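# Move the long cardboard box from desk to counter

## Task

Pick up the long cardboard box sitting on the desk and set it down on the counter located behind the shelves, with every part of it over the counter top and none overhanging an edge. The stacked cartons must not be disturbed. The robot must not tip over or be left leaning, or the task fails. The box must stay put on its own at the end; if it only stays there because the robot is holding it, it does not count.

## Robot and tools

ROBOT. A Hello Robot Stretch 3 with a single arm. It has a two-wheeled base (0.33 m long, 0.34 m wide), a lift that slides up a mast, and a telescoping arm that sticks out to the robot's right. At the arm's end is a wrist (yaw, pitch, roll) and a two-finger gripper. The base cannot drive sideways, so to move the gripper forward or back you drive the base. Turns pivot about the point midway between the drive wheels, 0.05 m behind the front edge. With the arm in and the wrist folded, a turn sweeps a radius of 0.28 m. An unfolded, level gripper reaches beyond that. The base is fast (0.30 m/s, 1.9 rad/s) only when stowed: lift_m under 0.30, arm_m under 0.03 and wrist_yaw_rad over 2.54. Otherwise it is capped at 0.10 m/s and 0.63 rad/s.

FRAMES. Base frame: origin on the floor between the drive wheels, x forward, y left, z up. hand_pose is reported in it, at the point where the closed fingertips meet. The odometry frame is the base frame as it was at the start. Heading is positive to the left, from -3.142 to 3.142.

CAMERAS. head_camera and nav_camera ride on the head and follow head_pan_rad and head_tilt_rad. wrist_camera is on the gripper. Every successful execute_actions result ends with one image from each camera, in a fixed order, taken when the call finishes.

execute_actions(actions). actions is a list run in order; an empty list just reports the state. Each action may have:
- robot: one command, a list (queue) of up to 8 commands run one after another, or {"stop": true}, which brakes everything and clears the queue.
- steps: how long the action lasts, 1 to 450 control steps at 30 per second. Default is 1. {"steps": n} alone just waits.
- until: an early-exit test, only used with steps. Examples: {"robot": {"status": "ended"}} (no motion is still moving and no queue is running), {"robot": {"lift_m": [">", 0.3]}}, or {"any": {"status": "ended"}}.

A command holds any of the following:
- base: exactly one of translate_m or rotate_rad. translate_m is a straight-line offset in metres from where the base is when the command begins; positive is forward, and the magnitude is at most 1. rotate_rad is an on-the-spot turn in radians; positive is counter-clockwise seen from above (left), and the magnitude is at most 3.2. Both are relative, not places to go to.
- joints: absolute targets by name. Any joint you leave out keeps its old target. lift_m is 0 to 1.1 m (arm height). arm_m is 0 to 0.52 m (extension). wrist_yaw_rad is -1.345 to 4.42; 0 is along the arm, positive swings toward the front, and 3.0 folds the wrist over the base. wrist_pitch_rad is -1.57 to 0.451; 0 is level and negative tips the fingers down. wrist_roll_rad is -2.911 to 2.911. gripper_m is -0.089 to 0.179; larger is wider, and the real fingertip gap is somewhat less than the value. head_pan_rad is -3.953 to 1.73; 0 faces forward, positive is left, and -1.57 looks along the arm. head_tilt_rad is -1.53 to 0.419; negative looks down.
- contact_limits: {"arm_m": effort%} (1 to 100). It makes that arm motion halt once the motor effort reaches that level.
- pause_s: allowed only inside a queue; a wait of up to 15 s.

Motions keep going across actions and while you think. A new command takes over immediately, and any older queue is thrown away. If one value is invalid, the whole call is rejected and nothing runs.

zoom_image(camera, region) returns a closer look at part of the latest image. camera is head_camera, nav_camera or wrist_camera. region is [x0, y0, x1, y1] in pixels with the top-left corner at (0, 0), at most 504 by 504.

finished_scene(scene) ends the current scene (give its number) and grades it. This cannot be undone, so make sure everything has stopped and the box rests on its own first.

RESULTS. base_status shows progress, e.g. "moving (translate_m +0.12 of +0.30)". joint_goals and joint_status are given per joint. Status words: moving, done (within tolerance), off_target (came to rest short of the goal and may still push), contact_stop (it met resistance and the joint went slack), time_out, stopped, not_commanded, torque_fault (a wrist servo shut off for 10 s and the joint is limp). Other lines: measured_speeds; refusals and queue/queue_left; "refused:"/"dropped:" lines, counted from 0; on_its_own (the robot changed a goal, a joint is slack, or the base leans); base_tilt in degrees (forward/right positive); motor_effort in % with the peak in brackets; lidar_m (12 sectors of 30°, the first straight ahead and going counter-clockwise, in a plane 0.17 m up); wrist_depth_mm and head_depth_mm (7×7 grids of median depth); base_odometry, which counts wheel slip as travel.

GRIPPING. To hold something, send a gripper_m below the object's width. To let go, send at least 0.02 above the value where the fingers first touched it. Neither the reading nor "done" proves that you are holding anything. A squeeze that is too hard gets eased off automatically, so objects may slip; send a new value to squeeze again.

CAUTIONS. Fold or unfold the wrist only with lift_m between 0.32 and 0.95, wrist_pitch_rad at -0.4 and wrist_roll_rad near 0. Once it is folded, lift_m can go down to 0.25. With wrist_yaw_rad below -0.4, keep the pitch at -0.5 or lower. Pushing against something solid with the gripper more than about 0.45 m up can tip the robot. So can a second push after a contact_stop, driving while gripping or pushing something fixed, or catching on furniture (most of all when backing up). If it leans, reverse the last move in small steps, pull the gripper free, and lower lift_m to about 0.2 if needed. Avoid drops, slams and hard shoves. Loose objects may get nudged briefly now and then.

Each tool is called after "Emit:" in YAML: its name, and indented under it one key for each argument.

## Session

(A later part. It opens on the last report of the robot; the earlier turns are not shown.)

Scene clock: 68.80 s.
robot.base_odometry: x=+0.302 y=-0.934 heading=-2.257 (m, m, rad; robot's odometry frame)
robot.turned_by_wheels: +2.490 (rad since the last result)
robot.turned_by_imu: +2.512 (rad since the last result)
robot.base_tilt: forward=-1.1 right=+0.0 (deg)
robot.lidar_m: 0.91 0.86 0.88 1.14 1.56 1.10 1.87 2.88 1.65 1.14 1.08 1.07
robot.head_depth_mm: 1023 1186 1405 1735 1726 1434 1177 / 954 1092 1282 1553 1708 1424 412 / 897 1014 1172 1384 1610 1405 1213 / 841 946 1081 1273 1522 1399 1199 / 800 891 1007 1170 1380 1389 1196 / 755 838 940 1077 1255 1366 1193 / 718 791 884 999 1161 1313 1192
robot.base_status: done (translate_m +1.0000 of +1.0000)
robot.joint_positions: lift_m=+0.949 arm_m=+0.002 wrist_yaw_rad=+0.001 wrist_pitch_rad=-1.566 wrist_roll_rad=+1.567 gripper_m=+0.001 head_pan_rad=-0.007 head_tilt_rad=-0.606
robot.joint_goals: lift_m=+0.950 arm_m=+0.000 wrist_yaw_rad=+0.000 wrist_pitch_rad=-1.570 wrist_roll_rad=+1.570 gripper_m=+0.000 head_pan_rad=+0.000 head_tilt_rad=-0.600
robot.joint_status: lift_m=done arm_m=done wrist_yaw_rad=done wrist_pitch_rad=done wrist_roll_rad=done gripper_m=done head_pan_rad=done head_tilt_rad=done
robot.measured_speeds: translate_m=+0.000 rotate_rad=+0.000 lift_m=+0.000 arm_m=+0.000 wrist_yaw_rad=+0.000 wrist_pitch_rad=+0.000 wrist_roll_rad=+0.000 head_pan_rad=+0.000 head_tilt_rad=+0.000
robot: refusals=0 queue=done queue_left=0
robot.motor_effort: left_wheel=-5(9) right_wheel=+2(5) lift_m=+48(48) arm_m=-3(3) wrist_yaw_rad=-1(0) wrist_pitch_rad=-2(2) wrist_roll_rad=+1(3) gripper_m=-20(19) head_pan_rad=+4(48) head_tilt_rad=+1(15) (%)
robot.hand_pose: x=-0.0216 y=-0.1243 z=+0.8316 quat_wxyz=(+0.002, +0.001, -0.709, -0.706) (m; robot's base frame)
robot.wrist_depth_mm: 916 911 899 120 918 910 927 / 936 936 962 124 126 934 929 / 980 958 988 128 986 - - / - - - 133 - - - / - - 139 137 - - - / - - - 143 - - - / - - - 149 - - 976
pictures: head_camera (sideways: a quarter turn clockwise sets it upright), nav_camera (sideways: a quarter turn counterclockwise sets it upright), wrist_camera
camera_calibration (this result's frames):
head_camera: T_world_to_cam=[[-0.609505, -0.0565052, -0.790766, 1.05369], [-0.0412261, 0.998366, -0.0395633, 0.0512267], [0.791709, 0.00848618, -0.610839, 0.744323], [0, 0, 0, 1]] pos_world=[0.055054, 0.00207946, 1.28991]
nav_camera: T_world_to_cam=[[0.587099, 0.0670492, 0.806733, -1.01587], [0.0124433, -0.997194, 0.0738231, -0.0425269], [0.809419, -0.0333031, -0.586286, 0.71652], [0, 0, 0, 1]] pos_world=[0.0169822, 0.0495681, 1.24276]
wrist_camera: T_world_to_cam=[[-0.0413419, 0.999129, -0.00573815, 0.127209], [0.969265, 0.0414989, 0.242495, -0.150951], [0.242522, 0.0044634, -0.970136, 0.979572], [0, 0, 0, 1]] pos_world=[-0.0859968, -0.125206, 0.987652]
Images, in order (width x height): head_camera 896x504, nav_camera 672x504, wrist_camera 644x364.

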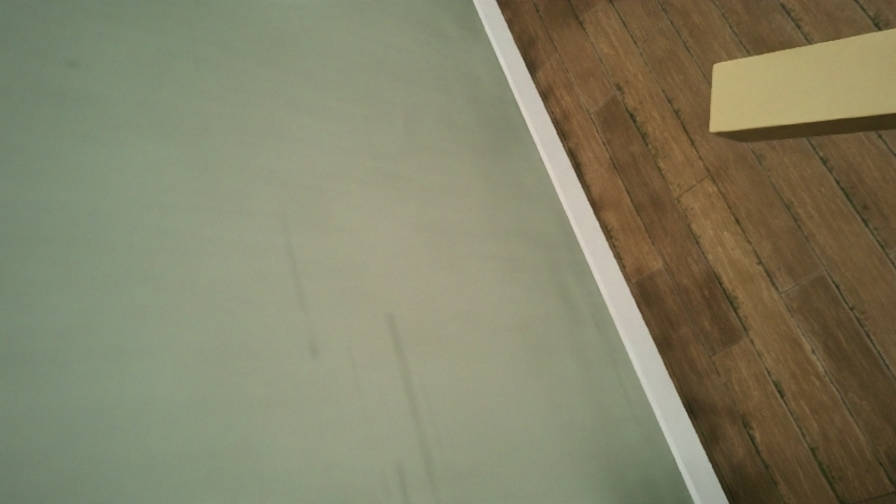

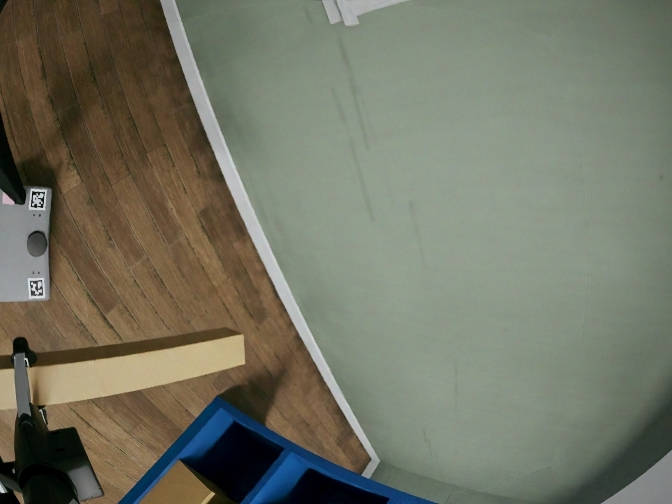

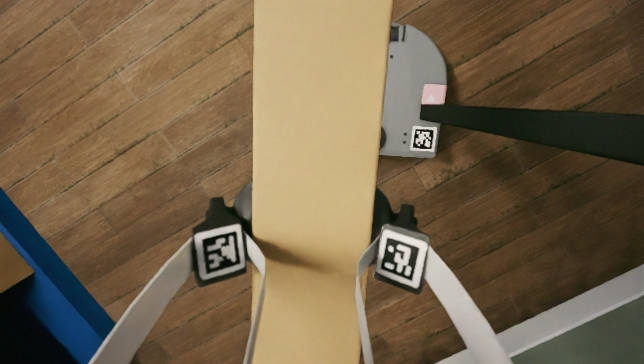

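Emit:
execute_actions:
  actions:
    - {"robot":[{"base":{"translate_m":0.69},"joints":{"head_tilt_rad":-0.8}},{"base":{"rotate_rad":-0.99}}],"steps":450,"until":{"robot":{"status":"ended"}}}

Scene clock: 80.37 s.
robot.base_odometry: x=-0.135 y=-1.468 heading=+3.036 (m, m, rad; robot's odometry frame)
robot.turned_by_wheels: -0.990 (rad since the last result)
robot.turned_by_imu: -1.003 (rad since the last result)
robot.base_tilt: forward=-1.2 right=+0.1 (deg)
robot.lidar_m: 1.26 0.42 0.30 0.29 0.30 0.40 1.03 1.69 2.57 3.17 0.99 0.74
robot.head_depth_mm: 1979 1040 1002 979 1346 1233 382 / 2522 2485 2112 1435 1164 437 389 / 2545 2658 2085 1730 1472 1276 1135 / 2551 2648 2076 1730 1461 1276 1131 / 2226 2362 2004 1703 1455 1269 1130 / 1213 1273 1337 1405 1390 1242 1123 / 836 858 886 916 953 988 1019
robot.base_status: done (rotate_rad -0.9898 of -0.9900)
robot.joint_positions: lift_m=+0.949 arm_m=+0.002 wrist_yaw_rad=+0.001 wrist_pitch_rad=-1.566 wrist_roll_rad=+1.567 gripper_m=+0.001 head_pan_rad=-0.007 head_tilt_rad=-0.790
robot.joint_goals: lift_m=+0.950 arm_m=+0.000 wrist_yaw_rad=+0.000 wrist_pitch_rad=-1.570 wrist_roll_rad=+1.570 gripper_m=+0.000 head_pan_rad=+0.000 head_tilt_rad=-0.800
robot.joint_status: lift_m=done arm_m=done wrist_yaw_rad=done wrist_pitch_rad=done wrist_roll_rad=done gripper_m=done head_pan_rad=done head_tilt_rad=done
robot.measured_speeds: translate_m=+0.000 rotate_rad=+0.000 lift_m=+0.000 arm_m=+0.000 wrist_yaw_rad=+0.000 wrist_pitch_rad=+0.000 wrist_roll_rad=+0.000 head_pan_rad=+0.000 head_tilt_rad=+0.000
robot: refusals=0 queue=done queue_left=0
robot.motor_effort: left_wheel=+4(10) right_wheel=-4(6) lift_m=+48(47) arm_m=-3(3) wrist_yaw_rad=+0(1) wrist_pitch_rad=-2(2) wrist_roll_rad=+2(1) gripper_m=-20(20) head_pan_rad=+4(4) head_tilt_rad=-3(16) (%)
robot.hand_pose: x=-0.0216 y=-0.1243 z=+0.8316 quat_wxyz=(+0.002, +0.001, -0.709, -0.706) (m; robot's base frame)
robot.wrist_depth_mm: 919 914 906 120 890 741 504 / 963 941 944 124 126 745 501 / 974 997 985 128 992 766 - / - - - 132 - 734 491 / - - 138 138 - 723 481 / - - - 143 - 718 488 / - - - 149 - 662 482
pictures: head_camera (sideways: a quarter turn clockwise sets it upright), nav_camera (sideways: a quarter turn counterclockwise sets it upright), wrist_camera
camera_calibration (this result's frames):
head_camera: T_world_to_cam=[[-0.743946, -0.0556228, -0.66592, 0.8918], [-0.0477439, 0.998407, -0.0300566, 0.0388814], [0.666531, 0.00943317, -0.745417, 0.92013], [0, 0, 0, 1]] pos_world=[0.0520125, 0.00210521, 1.28092]
nav_camera: T_world_to_cam=[[0.724842, 0.0661417, 0.685733, -0.859004], [0.025718, -0.997285, 0.0690073, -0.0363211], [0.688435, -0.0323837, -0.724575, 0.897137], [0, 0, 0, 1]] pos_world=[0.00595562, 0.0496461, 1.2416]
wrist_camera: T_world_to_cam=[[-0.0413316, 0.999129, -0.00573805, 0.127204], [0.969265, 0.0414889, 0.242495, -0.150952], [0.242522, 0.00446101, -0.970136, 0.979572], [0, 0, 0, 1]] pos_world=[-0.0859968, -0.1252, 0.987653]
Images, in order (width x height): head_camera 896x504, nav_camera 672x504, wrist_camera 644x364.

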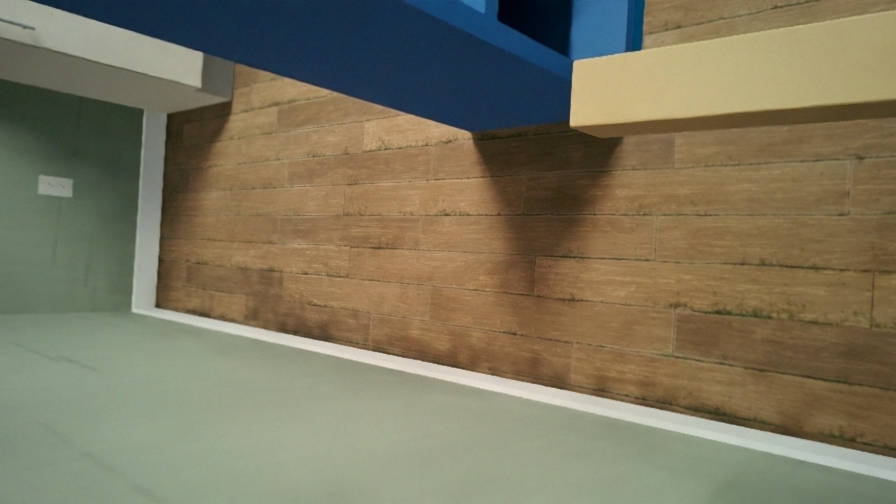

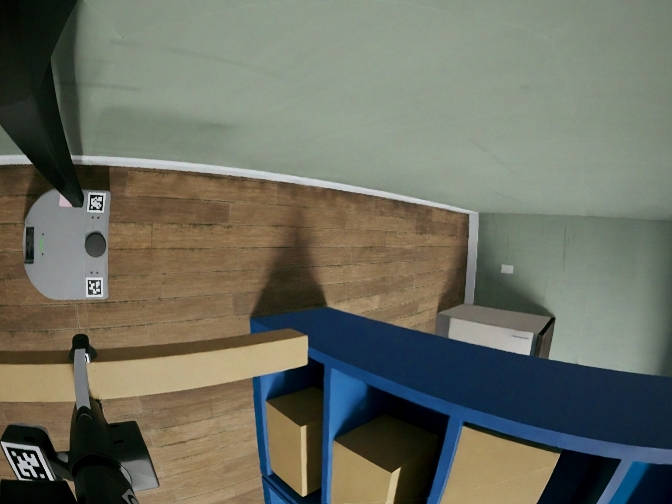

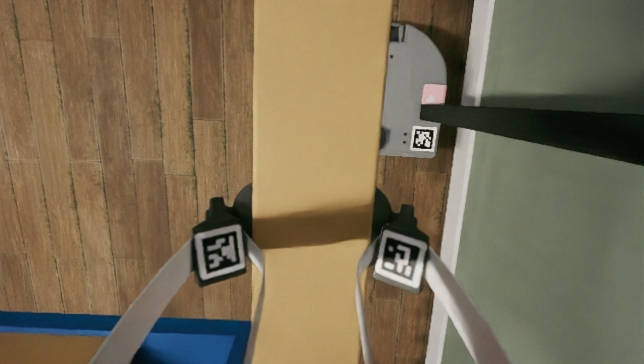

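Emit:
execute_actions:
  actions:
    - {"robot":[{"base":{"rotate_rad":0.04},"joints":{"head_pan_rad":-0.4}},{"base":{"translate_m":0.75}}],"steps":450,"until":{"robot":{"status":"ended"}}}

Scene clock: 91.93 s.
robot.base_odometry: x=-0.883 y=-1.418 heading=+3.076 (m, m, rad; robot's odometry frame)
robot.turned_by_wheels: +0.040 (rad since the last result)
robot.turned_by_imu: +0.038 (rad since the last result)
robot.base_tilt: forward=-1.3 right=-0.2 (deg)
robot.lidar_m: 1.04 0.39 0.29 0.28 0.29 0.40 1.15 2.38 0.35 0.34 0.36 0.49
robot.head_depth_mm: 1542 1797 2070 604 638 697 763 / 1477 1734 2009 1741 1420 884 376 / 1429 1675 1977 1725 1470 420 393 / 1566 1751 1978 1728 488 1234 1132 / 1894 2182 2067 1701 1464 1266 1130 / 1843 2100 2027 1703 1453 1263 1125 / 1795 2025 2026 1681 1437 1261 1123
robot.base_status: done (translate_m +0.7500 of +0.7500)
robot.joint_positions: lift_m=+0.949 arm_m=+0.002 wrist_yaw_rad=+0.001 wrist_pitch_rad=-1.566 wrist_roll_rad=+1.567 gripper_m=+0.001 head_pan_rad=-0.393 head_tilt_rad=-0.790
robot.joint_goals: lift_m=+0.950 arm_m=+0.000 wrist_yaw_rad=+0.000 wrist_pitch_rad=-1.570 wrist_roll_rad=+1.570 gripper_m=+0.000 head_pan_rad=-0.400 head_tilt_rad=-0.800
robot.joint_status: lift_m=done arm_m=done wrist_yaw_rad=done wrist_pitch_rad=done wrist_roll_rad=done gripper_m=done head_pan_rad=done head_tilt_rad=done
robot.measured_speeds: translate_m=+0.000 rotate_rad=+0.000 lift_m=+0.000 arm_m=+0.000 wrist_yaw_rad=+0.000 wrist_pitch_rad=+0.000 wrist_roll_rad=+0.000 head_pan_rad=+0.000 head_tilt_rad=+0.000
robot: refusals=0 queue=done queue_left=0
robot.motor_effort: left_wheel=-1(5) right_wheel=+0(4) lift_m=+48(48) arm_m=-3(3) wrist_yaw_rad=+0(1) wrist_pitch_rad=-2(2) wrist_roll_rad=+1(1) gripper_m=-20(20) head_pan_rad=-4(31) head_tilt_rad=-3(4) (%)
robot.hand_pose: x=-0.0216 y=-0.1243 z=+0.8316 quat_wxyz=(+0.002, +0.001, -0.709, -0.706) (m; robot's base frame)
robot.wrist_depth_mm: 892 926 901 120 929 758 499 / 271 450 776 124 126 746 495 / 274 394 621 129 955 765 - / 281 407 636 133 - 716 477 / 285 412 138 138 - 697 471 / 288 389 668 143 - 674 466 / 293 494 - 149 - 631 457
pictures: head_camera (sideways: a quarter turn clockwise sets it upright), nav_camera (sideways: a quarter turn counterclockwise sets it upright), wrist_camera
camera_calibration (this result's frames):
head_camera: T_world_to_cam=[[-0.710239, 0.228515, -0.665839, 0.891488], [0.331561, 0.942955, -0.0300505, 0.0365598], [0.620989, -0.242109, -0.74549, 0.920503], [0, 0, 0, 1]] pos_world=[0.0494263, -0.01533, 1.28091]
nav_camera: T_world_to_cam=[[0.696501, -0.211579, 0.685653, -0.858727], [-0.351541, -0.933626, 0.0690038, -0.0340152], [0.625544, -0.289096, -0.72465, 0.897619], [0, 0, 0, 1]] pos_world=[0.0246467, 0.0460519, 1.2416]
wrist_camera: T_world_to_cam=[[-0.041332, 0.999129, -0.00573804, 0.127201], [0.969265, 0.0414893, 0.242495, -0.150953], [0.242522, 0.00446112, -0.970136, 0.979572], [0, 0, 0, 1]] pos_world=[-0.0859968, -0.125197, 0.987653]
Images, in order (width x height): head_camera 896x504, nav_camera 672x504, wrist_camera 644x364.

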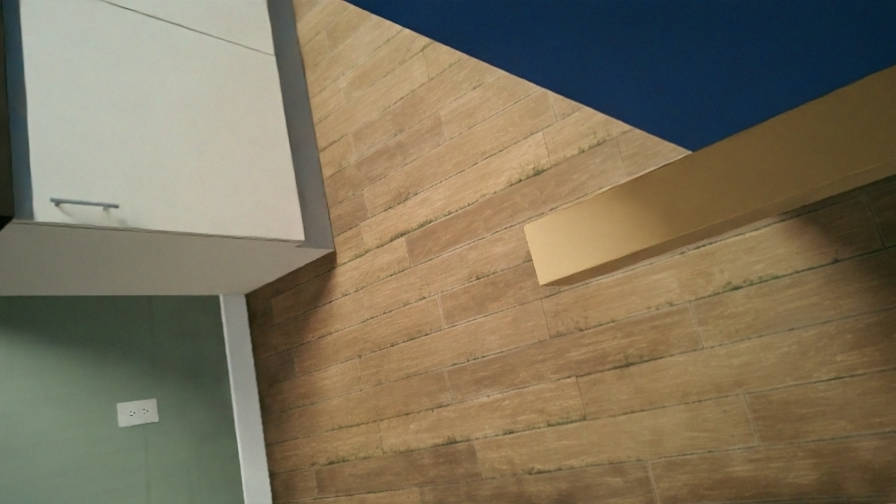

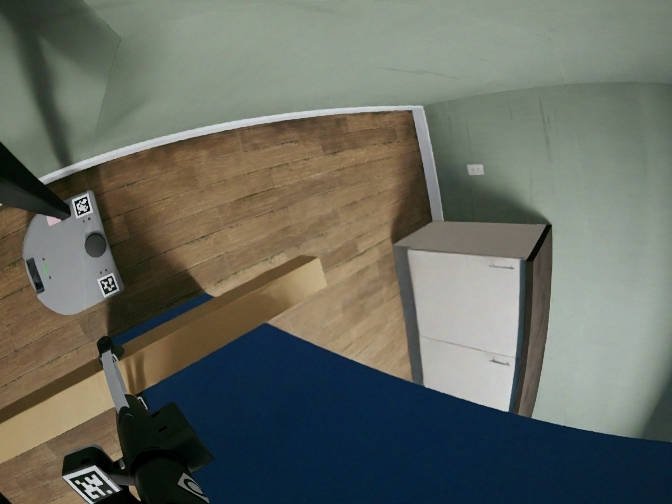

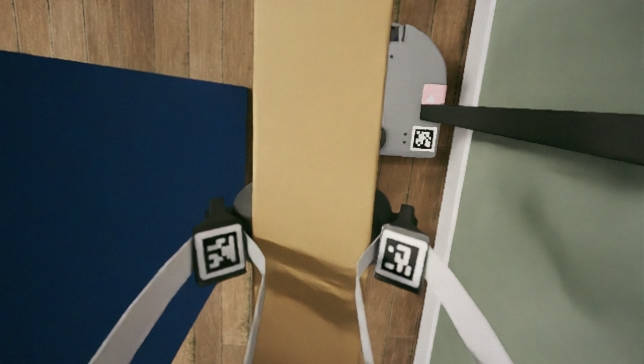

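Emit:
execute_actions:
  actions:
    - {"robot":[{"base":{"translate_m":0.55},"joints":{"lift_m":1.1,"head_pan_rad":-0.7,"head_tilt_rad":-0.5}}],"steps":450,"until":{"robot":{"status":"ended"}}}

Scene clock: 100.13 s.
robot.base_odometry: x=-1.432 y=-1.382 heading=+3.076 (m, m, rad; robot's odometry frame)
robot.turned_by_wheels: +0.000 (rad since the last result)
robot.turned_by_imu: -0.002 (rad since the last result)
robot.base_tilt: forward=-1.1 right=+0.0 (deg)
robot.lidar_m: 1.02 0.38 0.28 0.27 0.29 0.39 1.12 0.49 0.40 0.77 1.30 1.09
robot.head_depth_mm: 2003 2064 1590 1900 1908 1546 1286 / 1846 1926 1429 1685 1888 1535 1278 / 1705 1781 1308 1490 1754 1512 1301 / 1592 1671 1198 1341 1566 1502 290 / 1484 1587 1166 1289 1489 326 289 / 1393 1486 1370 1591 1706 331 1198 / 1319 1432 1569 1735 1796 1427 1240
robot.base_status: done (translate_m +0.5500 of +0.5500)
robot.joint_positions: lift_m=+1.099 arm_m=+0.002 wrist_yaw_rad=+0.001 wrist_pitch_rad=-1.566 wrist_roll_rad=+1.567 gripper_m=+0.001 head_pan_rad=-0.693 head_tilt_rad=-0.507
robot.joint_goals: lift_m=+1.100 arm_m=+0.000 wrist_yaw_rad=+0.000 wrist_pitch_rad=-1.570 wrist_roll_rad=+1.570 gripper_m=+0.000 head_pan_rad=-0.700 head_tilt_rad=-0.500
robot.joint_status: lift_m=done arm_m=done wrist_yaw_rad=done wrist_pitch_rad=done wrist_roll_rad=done gripper_m=done head_pan_rad=done head_tilt_rad=done
robot.measured_speeds: translate_m=+0.000 rotate_rad=+0.000 lift_m=+0.000 arm_m=+0.000 wrist_yaw_rad=+0.000 wrist_pitch_rad=+0.000 wrist_roll_rad=+0.000 head_pan_rad=+0.000 head_tilt_rad=+0.000
robot: refusals=0 queue=done queue_left=0
robot.motor_effort: left_wheel=-1(6) right_wheel=+0(3) lift_m=+48(50) arm_m=-3(3) wrist_yaw_rad=+0(1) wrist_pitch_rad=-3(3) wrist_roll_rad=+2(1) gripper_m=-20(20) head_pan_rad=-4(29) head_tilt_rad=+2(17) (%)
robot.hand_pose: x=-0.0216 y=-0.1243 z=+0.9816 quat_wxyz=(+0.002, +0.001, -0.709, -0.706) (m; robot's base frame)
robot.wrist_depth_mm: 735 658 664 120 - 738 492 / - - - 124 - 732 483 / - - - 128 - 730 - / - - - 133 - 709 477 / - - 138 138 - 687 462 / - - - 143 - 674 459 / - - - 149 - 619 457
pictures: head_camera (sideways: a quarter turn clockwise sets it upright), nav_camera (sideways: a quarter turn counterclockwise sets it upright), wrist_camera
camera_calibration (this result's frames):
head_camera: T_world_to_cam=[[-0.445328, 0.290662, -0.846876, 1.12584], [0.60353, 0.796118, -0.0441239, 0.0532364], [0.661388, -0.530765, -0.529957, 0.639891], [0, 0, 0, 1]] pos_world=[0.0460225, -0.0299903, 1.29491]
nav_camera: T_world_to_cam=[[0.43354, -0.267378, 0.860553, -1.08511], [-0.62755, -0.774918, 0.0753837, -0.0406641], [0.646703, -0.572722, -0.503751, 0.61013], [0, 0, 0, 1]] pos_world=[0.0503465, 0.0277892, 1.24421]
wrist_camera: T_world_to_cam=[[-0.0413321, 0.999129, -0.00573816, 0.128062], [0.969265, 0.0414893, 0.242495, -0.187327], [0.242522, 0.00446101, -0.970136, 1.12509], [0, 0, 0, 1]] pos_world=[-0.0859968, -0.125197, 1.13765]
Images, in order (width x height): head_camera 896x504, nav_camera 672x504, wrist_camera 644x364.

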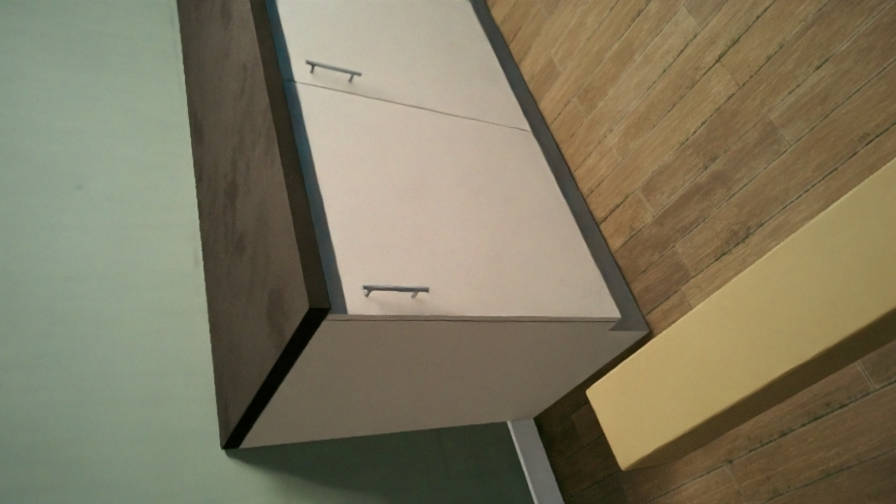

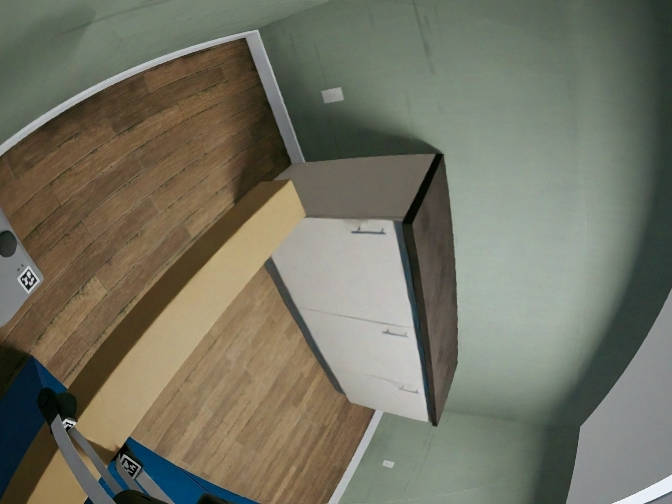

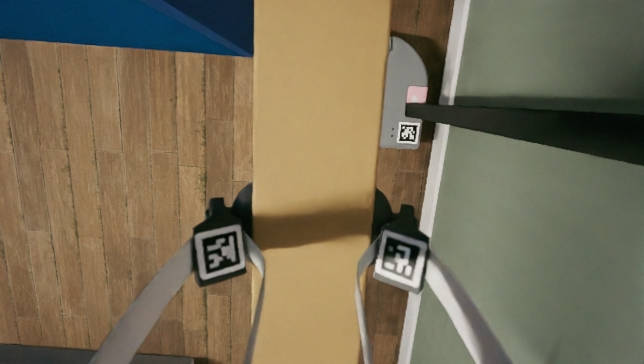

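Emit:
execute_actions:
  actions:
    - {"robot":[{"base":{"rotate_rad":-0.45},"joints":{"head_pan_rad":-1.57,"head_tilt_rad":-0.7}},{"base":{"translate_m":0.58}},{"base":{"rotate_rad":1.99}},{"base":{"translate_m":-0.8}}],"steps":450,"until":{"robot":{"status":"ended"}}}
    - {"steps":450,"until":{"robot":{"status":"ended"}}}

Scene clock: 124.53 s.
robot.base_odometry: x=-1.860 y=-0.300 heading=-1.667 (m, m, rad; robot's odometry frame)
robot.turned_by_wheels: +1.540 (rad since the last result)
robot.turned_by_imu: +1.554 (rad since the last result)
robot.base_tilt: forward=-1.2 right=-0.1 (deg)
robot.lidar_m: 1.33 1.37 0.74 0.71 0.74 1.00 2.44 0.57 0.42 0.40 0.42 0.57
robot.head_depth_mm: - - - - - - - / - - - - - - - / 850 911 - - - - - / 841 904 701 569 - - - / 846 910 692 564 - - - / 853 914 685 543 617 804 - / 855 908 679 540 623 801 -
robot.base_status: done (translate_m -0.8000 of -0.8000)
robot.joint_positions: lift_m=+1.099 arm_m=+0.002 wrist_yaw_rad=+0.001 wrist_pitch_rad=-1.566 wrist_roll_rad=+1.567 gripper_m=+0.001 head_pan_rad=-1.563 head_tilt_rad=-0.691
robot.joint_goals: lift_m=+1.100 arm_m=+0.000 wrist_yaw_rad=+0.000 wrist_pitch_rad=-1.570 wrist_roll_rad=+1.570 gripper_m=+0.000 head_pan_rad=-1.570 head_tilt_rad=-0.700
robot.joint_status: lift_m=done arm_m=done wrist_yaw_rad=done wrist_pitch_rad=done wrist_roll_rad=done gripper_m=done head_pan_rad=done head_tilt_rad=done
robot.measured_speeds: translate_m=+0.000 rotate_rad=+0.000 lift_m=+0.000 arm_m=+0.000 wrist_yaw_rad=+0.000 wrist_pitch_rad=+0.000 wrist_roll_rad=+0.000 head_pan_rad=+0.000 head_tilt_rad=+0.000
robot: refusals=0 queue=done queue_left=0
robot.motor_effort: left_wheel=-5(12) right_wheel=+3(5) lift_m=+48(48) arm_m=-3(3) wrist_yaw_rad=+0(0) wrist_pitch_rad=-2(2) wrist_roll_rad=+1(1) gripper_m=-20(20) head_pan_rad=-4(46) head_tilt_rad=-3(15) (%)
robot.hand_pose: x=-0.0216 y=-0.1243 z=+0.9816 quat_wxyz=(+0.002, +0.001, -0.709, -0.706) (m; robot's base frame)
robot.wrist_depth_mm: 339 487 749 120 - - - / 348 495 789 124 - - - / 350 503 789 128 - - - / 354 514 812 132 - - 982 / 362 525 138 138 - - 962 / 365 490 824 143 - - 957 / 368 616 - 149 - - 955
pictures: head_camera (sideways: a quarter turn clockwise sets it upright), nav_camera (sideways: a quarter turn counterclockwise sets it upright), wrist_camera
camera_calibration (this result's frames):
head_camera: T_world_to_cam=[[-0.066034, 0.673792, -0.735965, 0.978945], [0.997621, 0.05921, -0.035303, 0.0393391], [0.0197896, -0.736545, -0.676099, 0.833922], [0, 0, 0, 1]] pos_world=[0.00889522, -0.0477138, 1.28567]
nav_camera: T_world_to_cam=[[0.0762561, -0.652675, 0.75379, -0.943743], [-0.996852, -0.0334381, 0.0718924, -0.0338485], [-0.0217171, -0.756899, -0.65317, 0.808597], [0, 0, 0, 1]] pos_world=[0.0557846, -0.00506332, 1.24197]
wrist_camera: T_world_to_cam=[[-0.0413478, 0.999128, -0.00573827, 0.12807], [0.969265, 0.0415047, 0.242495, -0.187325], [0.242521, 0.00446473, -0.970136, 1.12509], [0, 0, 0, 1]] pos_world=[-0.0859968, -0.125207, 1.13765]
Images, in order (width x height): head_camera 896x504, nav_camera 672x504, wrist_camera 644x364.

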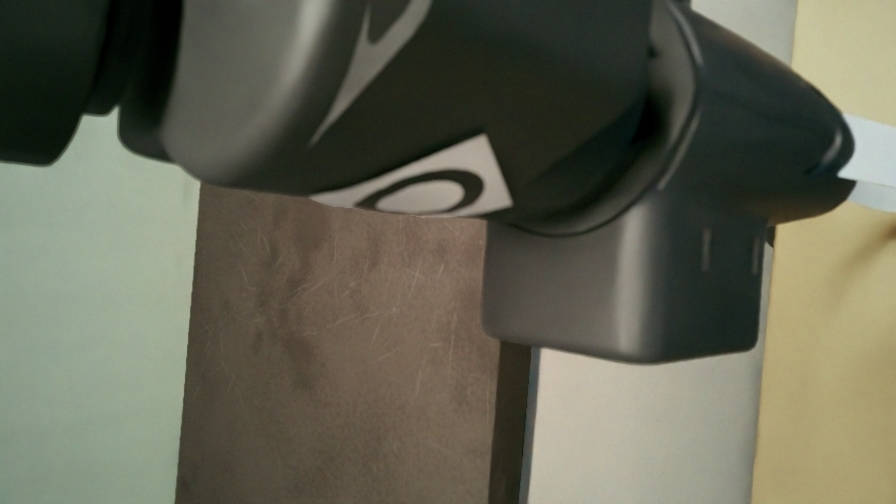

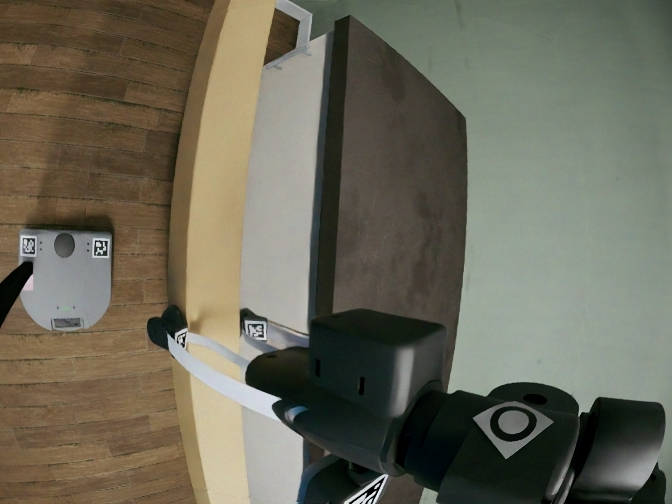

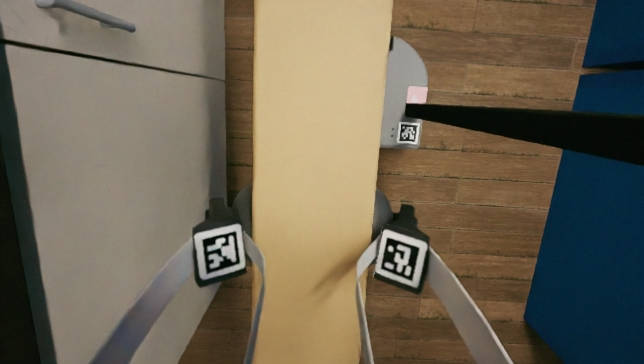

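Emit:
execute_actions:
  actions:
    - {"robot":[{"joints":{"arm_m":0.48}}],"steps":450,"until":{"robot":{"status":"ended"}}}

Scene clock: 130.70 s.
robot.base_odometry: x=-1.860 y=-0.300 heading=-1.667 (m, m, rad; robot's odometry frame)
robot.turned_by_wheels: +0.000 (rad since the last result)
robot.turned_by_imu: -0.001 (rad since the last result)
robot.base_tilt: forward=-1.0 right=+0.1 (deg)
robot.lidar_m: 1.33 1.38 0.74 0.71 0.74 1.01 2.44 0.58 0.42 0.40 0.42 0.57
robot.head_depth_mm: 826 899 614 567 580 742 1027 / 817 906 609 561 586 754 1113 / - 912 631 557 594 769 1108 / 838 904 627 552 602 780 1108 / 848 910 621 548 608 791 1120 / 853 916 619 543 614 806 1114 / 861 906 632 540 623 817 1111
robot.base_status: done (translate_m -0.8000 of -0.8000)
robot.joint_positions: lift_m=+1.099 arm_m=+0.480 wrist_yaw_rad=+0.001 wrist_pitch_rad=-1.565 wrist_roll_rad=+1.568 gripper_m=+0.001 head_pan_rad=-1.563 head_tilt_rad=-0.692
robot.joint_goals: lift_m=+1.100 arm_m=+0.480 wrist_yaw_rad=+0.000 wrist_pitch_rad=-1.570 wrist_roll_rad=+1.570 gripper_m=+0.000 head_pan_rad=-1.570 head_tilt_rad=-0.700
robot.joint_status: lift_m=done arm_m=done wrist_yaw_rad=done wrist_pitch_rad=done wrist_roll_rad=done gripper_m=done head_pan_rad=done head_tilt_rad=done
robot.measured_speeds: translate_m=+0.000 rotate_rad=+0.000 lift_m=+0.000 arm_m=+0.000 wrist_yaw_rad=+0.000 wrist_pitch_rad=+0.000 wrist_roll_rad=+0.000 head_pan_rad=+0.000 head_tilt_rad=+0.000
robot: refusals=0 queue=done queue_left=0
robot.motor_effort: left_wheel=-5(5) right_wheel=+2(2) lift_m=+48(48) arm_m=+3(3) wrist_yaw_rad=-1(0) wrist_pitch_rad=-3(3) wrist_roll_rad=+1(1) gripper_m=-20(20) head_pan_rad=-3(4) head_tilt_rad=-4(3) (%)
robot.hand_pose: x=-0.0216 y=-0.6018 z=+0.9815 quat_wxyz=(+0.001, +0.001, -0.709, -0.705) (m; robot's base frame)
robot.wrist_depth_mm: 207 207 206 120 206 207 207 / 214 214 214 123 215 215 214 / 222 222 221 128 223 222 223 / 232 232 229 133 231 232 231 / 241 241 138 137 240 241 244 / 250 251 251 143 252 251 257 / 261 263 260 149 261 264 -
pictures: head_camera (sideways: a quarter turn clockwise sets it upright), nav_camera (sideways: a quarter turn counterclockwise sets it upright), wrist_camera
camera_calibration (this result's frames):
head_camera: T_world_to_cam=[[-0.0659131, 0.673983, -0.735801, 0.97873], [0.997632, 0.0590375, -0.0352905, 0.0393227], [0.0196547, -0.736384, -0.676278, 0.834155], [0, 0, 0, 1]] pos_world=[0.00888653, -0.0477104, 1.28566]
nav_camera: T_world_to_cam=[[0.0761391, -0.652872, 0.753632, -0.943535], [-0.996858, -0.0332747, 0.0718861, -0.0338403], [-0.0218556, -0.756737, -0.653354, 0.808837], [0, 0, 0, 1]] pos_world=[0.0557836, -0.00505778, 1.24197]
wrist_camera: T_world_to_cam=[[-0.0400262, 0.999179, -0.00633088, 0.605806], [0.969317, 0.0403664, 0.242476, -0.16817], [0.242533, 0.00356879, -0.970137, 1.12667], [0, 0, 0, 1]] pos_world=[-0.0859968, -0.602541, 1.13764]
Images, in order (width x height): head_camera 896x504, nav_camera 672x504, wrist_camera 644x364.

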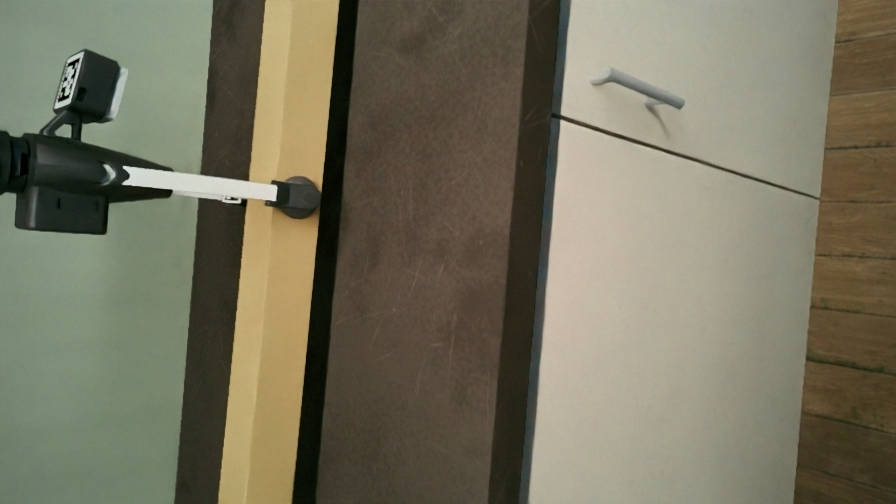

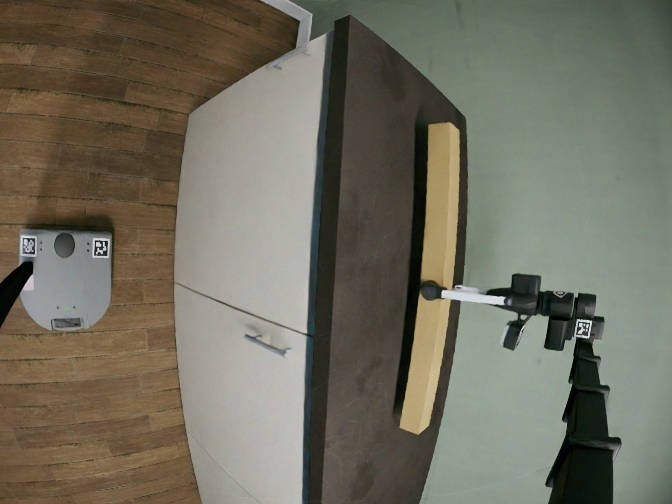

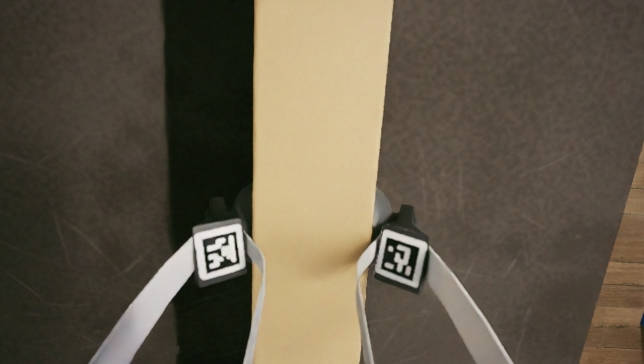

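Emit:
execute_actions:
  actions:
    - {"robot":[{"joints":{"lift_m":1.054}},{"joints":{"gripper_m":0.15}},{"joints":{"lift_m":1.1}}],"steps":450,"until":{"robot":{"status":"ended"}}}

Scene clock: 136.03 s.
robot.base_odometry: x=-1.860 y=-0.300 heading=-1.667 (m, m, rad; robot's odometry frame)
robot.turned_by_wheels: +0.000 (rad since the last result)
robot.turned_by_imu: -0.001 (rad since the last result)
robot.base_tilt: forward=-1.1 right=-0.1 (deg)
robot.lidar_m: 1.33 1.38 0.74 0.71 0.74 1.00 2.44 0.58 0.42 0.40 0.42 0.57
robot.head_depth_mm: 824 901 644 568 580 742 1027 / 815 907 639 561 585 755 1113 / - 911 640 556 594 768 1107 / 841 906 632 552 601 777 1106 / 846 910 638 547 609 790 1119 / 850 917 637 543 617 804 1116 / 858 907 633 539 622 816 1111
robot.base_status: done (translate_m -0.8000 of -0.8000)
robot.joint_positions: lift_m=+1.099 arm_m=+0.480 wrist_yaw_rad=+0.001 wrist_pitch_rad=-1.564 wrist_roll_rad=+1.568 gripper_m=+0.150 head_pan_rad=-1.563 head_tilt_rad=-0.692
robot.joint_goals: lift_m=+1.100 arm_m=+0.480 wrist_yaw_rad=+0.000 wrist_pitch_rad=-1.570 wrist_roll_rad=+1.570 gripper_m=+0.150 head_pan_rad=-1.570 head_tilt_rad=-0.700
robot.joint_status: lift_m=done arm_m=done wrist_yaw_rad=done wrist_pitch_rad=done wrist_roll_rad=done gripper_m=done head_pan_rad=done head_tilt_rad=done
robot.measured_speeds: translate_m=+0.000 rotate_rad=+0.000 lift_m=+0.000 arm_m=+0.000 wrist_yaw_rad=+0.000 wrist_pitch_rad=+0.000 wrist_roll_rad=+0.000 head_pan_rad=+0.000 head_tilt_rad=+0.000
robot: refusals=0 queue=done queue_left=0
robot.motor_effort: left_wheel=-4(5) right_wheel=+2(3) lift_m=+47(51) arm_m=+2(3) wrist_yaw_rad=+0(0) wrist_pitch_rad=-3(3) wrist_roll_rad=+1(1) gripper_m=+0(84) head_pan_rad=-3(4) head_tilt_rad=-3(3) (%)
robot.hand_pose: x=-0.0216 y=-0.6020 z=+0.9816 quat_wxyz=(+0.001, +0.001, -0.709, -0.705) (m; robot's base frame)
robot.wrist_depth_mm: 208 207 208 161 207 208 207 / 214 215 215 167 215 214 214 / 222 223 223 173 222 223 223 / 232 230 231 180 231 233 232 / 240 242 243 187 241 239 244 / - 253 251 196 251 256 - / 263 262 264 206 262 263 -
pictures: head_camera (sideways: a quarter turn clockwise sets it upright), nav_camera (sideways: a quarter turn counterclockwise sets it upright), wrist_camera
camera_calibration (this result's frames):
head_camera: T_world_to_cam=[[-0.0659132, 0.673983, -0.735801, 0.978731], [0.997632, 0.0590376, -0.0352905, 0.0393227], [0.0196548, -0.736384, -0.676278, 0.834155], [0, 0, 0, 1]] pos_world=[0.00888654, -0.0477104, 1.28566]
nav_camera: T_world_to_cam=[[0.0761391, -0.652872, 0.753632, -0.943536], [-0.996858, -0.0332748, 0.0718861, -0.0338403], [-0.0218555, -0.756737, -0.653354, 0.808837], [0, 0, 0, 1]] pos_world=[0.0557836, -0.00505778, 1.24197]
wrist_camera: T_world_to_cam=[[-0.040027, 0.999173, -0.00709714, 0.606786], [0.969317, 0.040553, 0.242446, -0.168021], [0.242533, 0.002825, -0.970139, 1.12624], [0, 0, 0, 1]] pos_world=[-0.0859967, -0.602652, 1.13765]
Images, in order (width x height): head_camera 896x504, nav_camera 672x504, wrist_camera 644x364.

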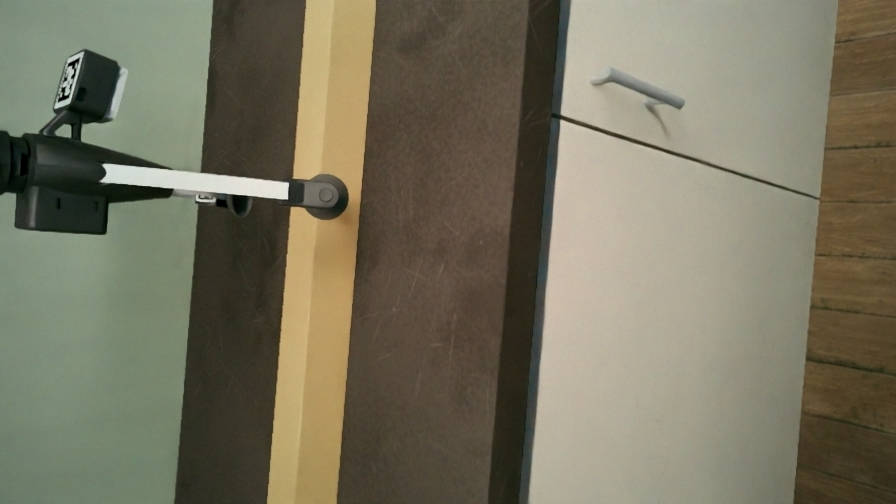

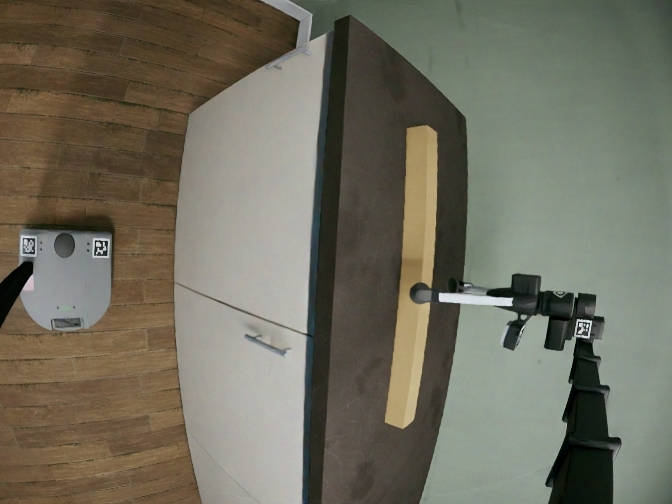

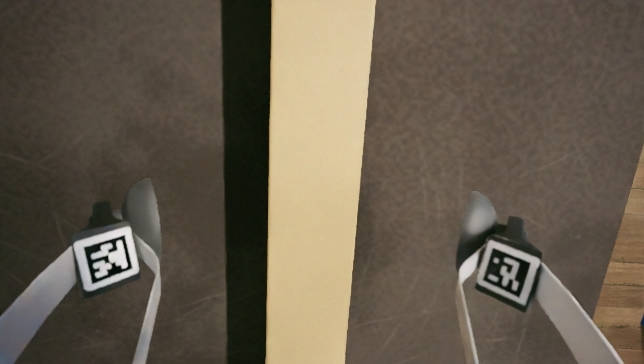

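Emit:
finished_scene:
  scene: 1

The scene is finished: the task was done.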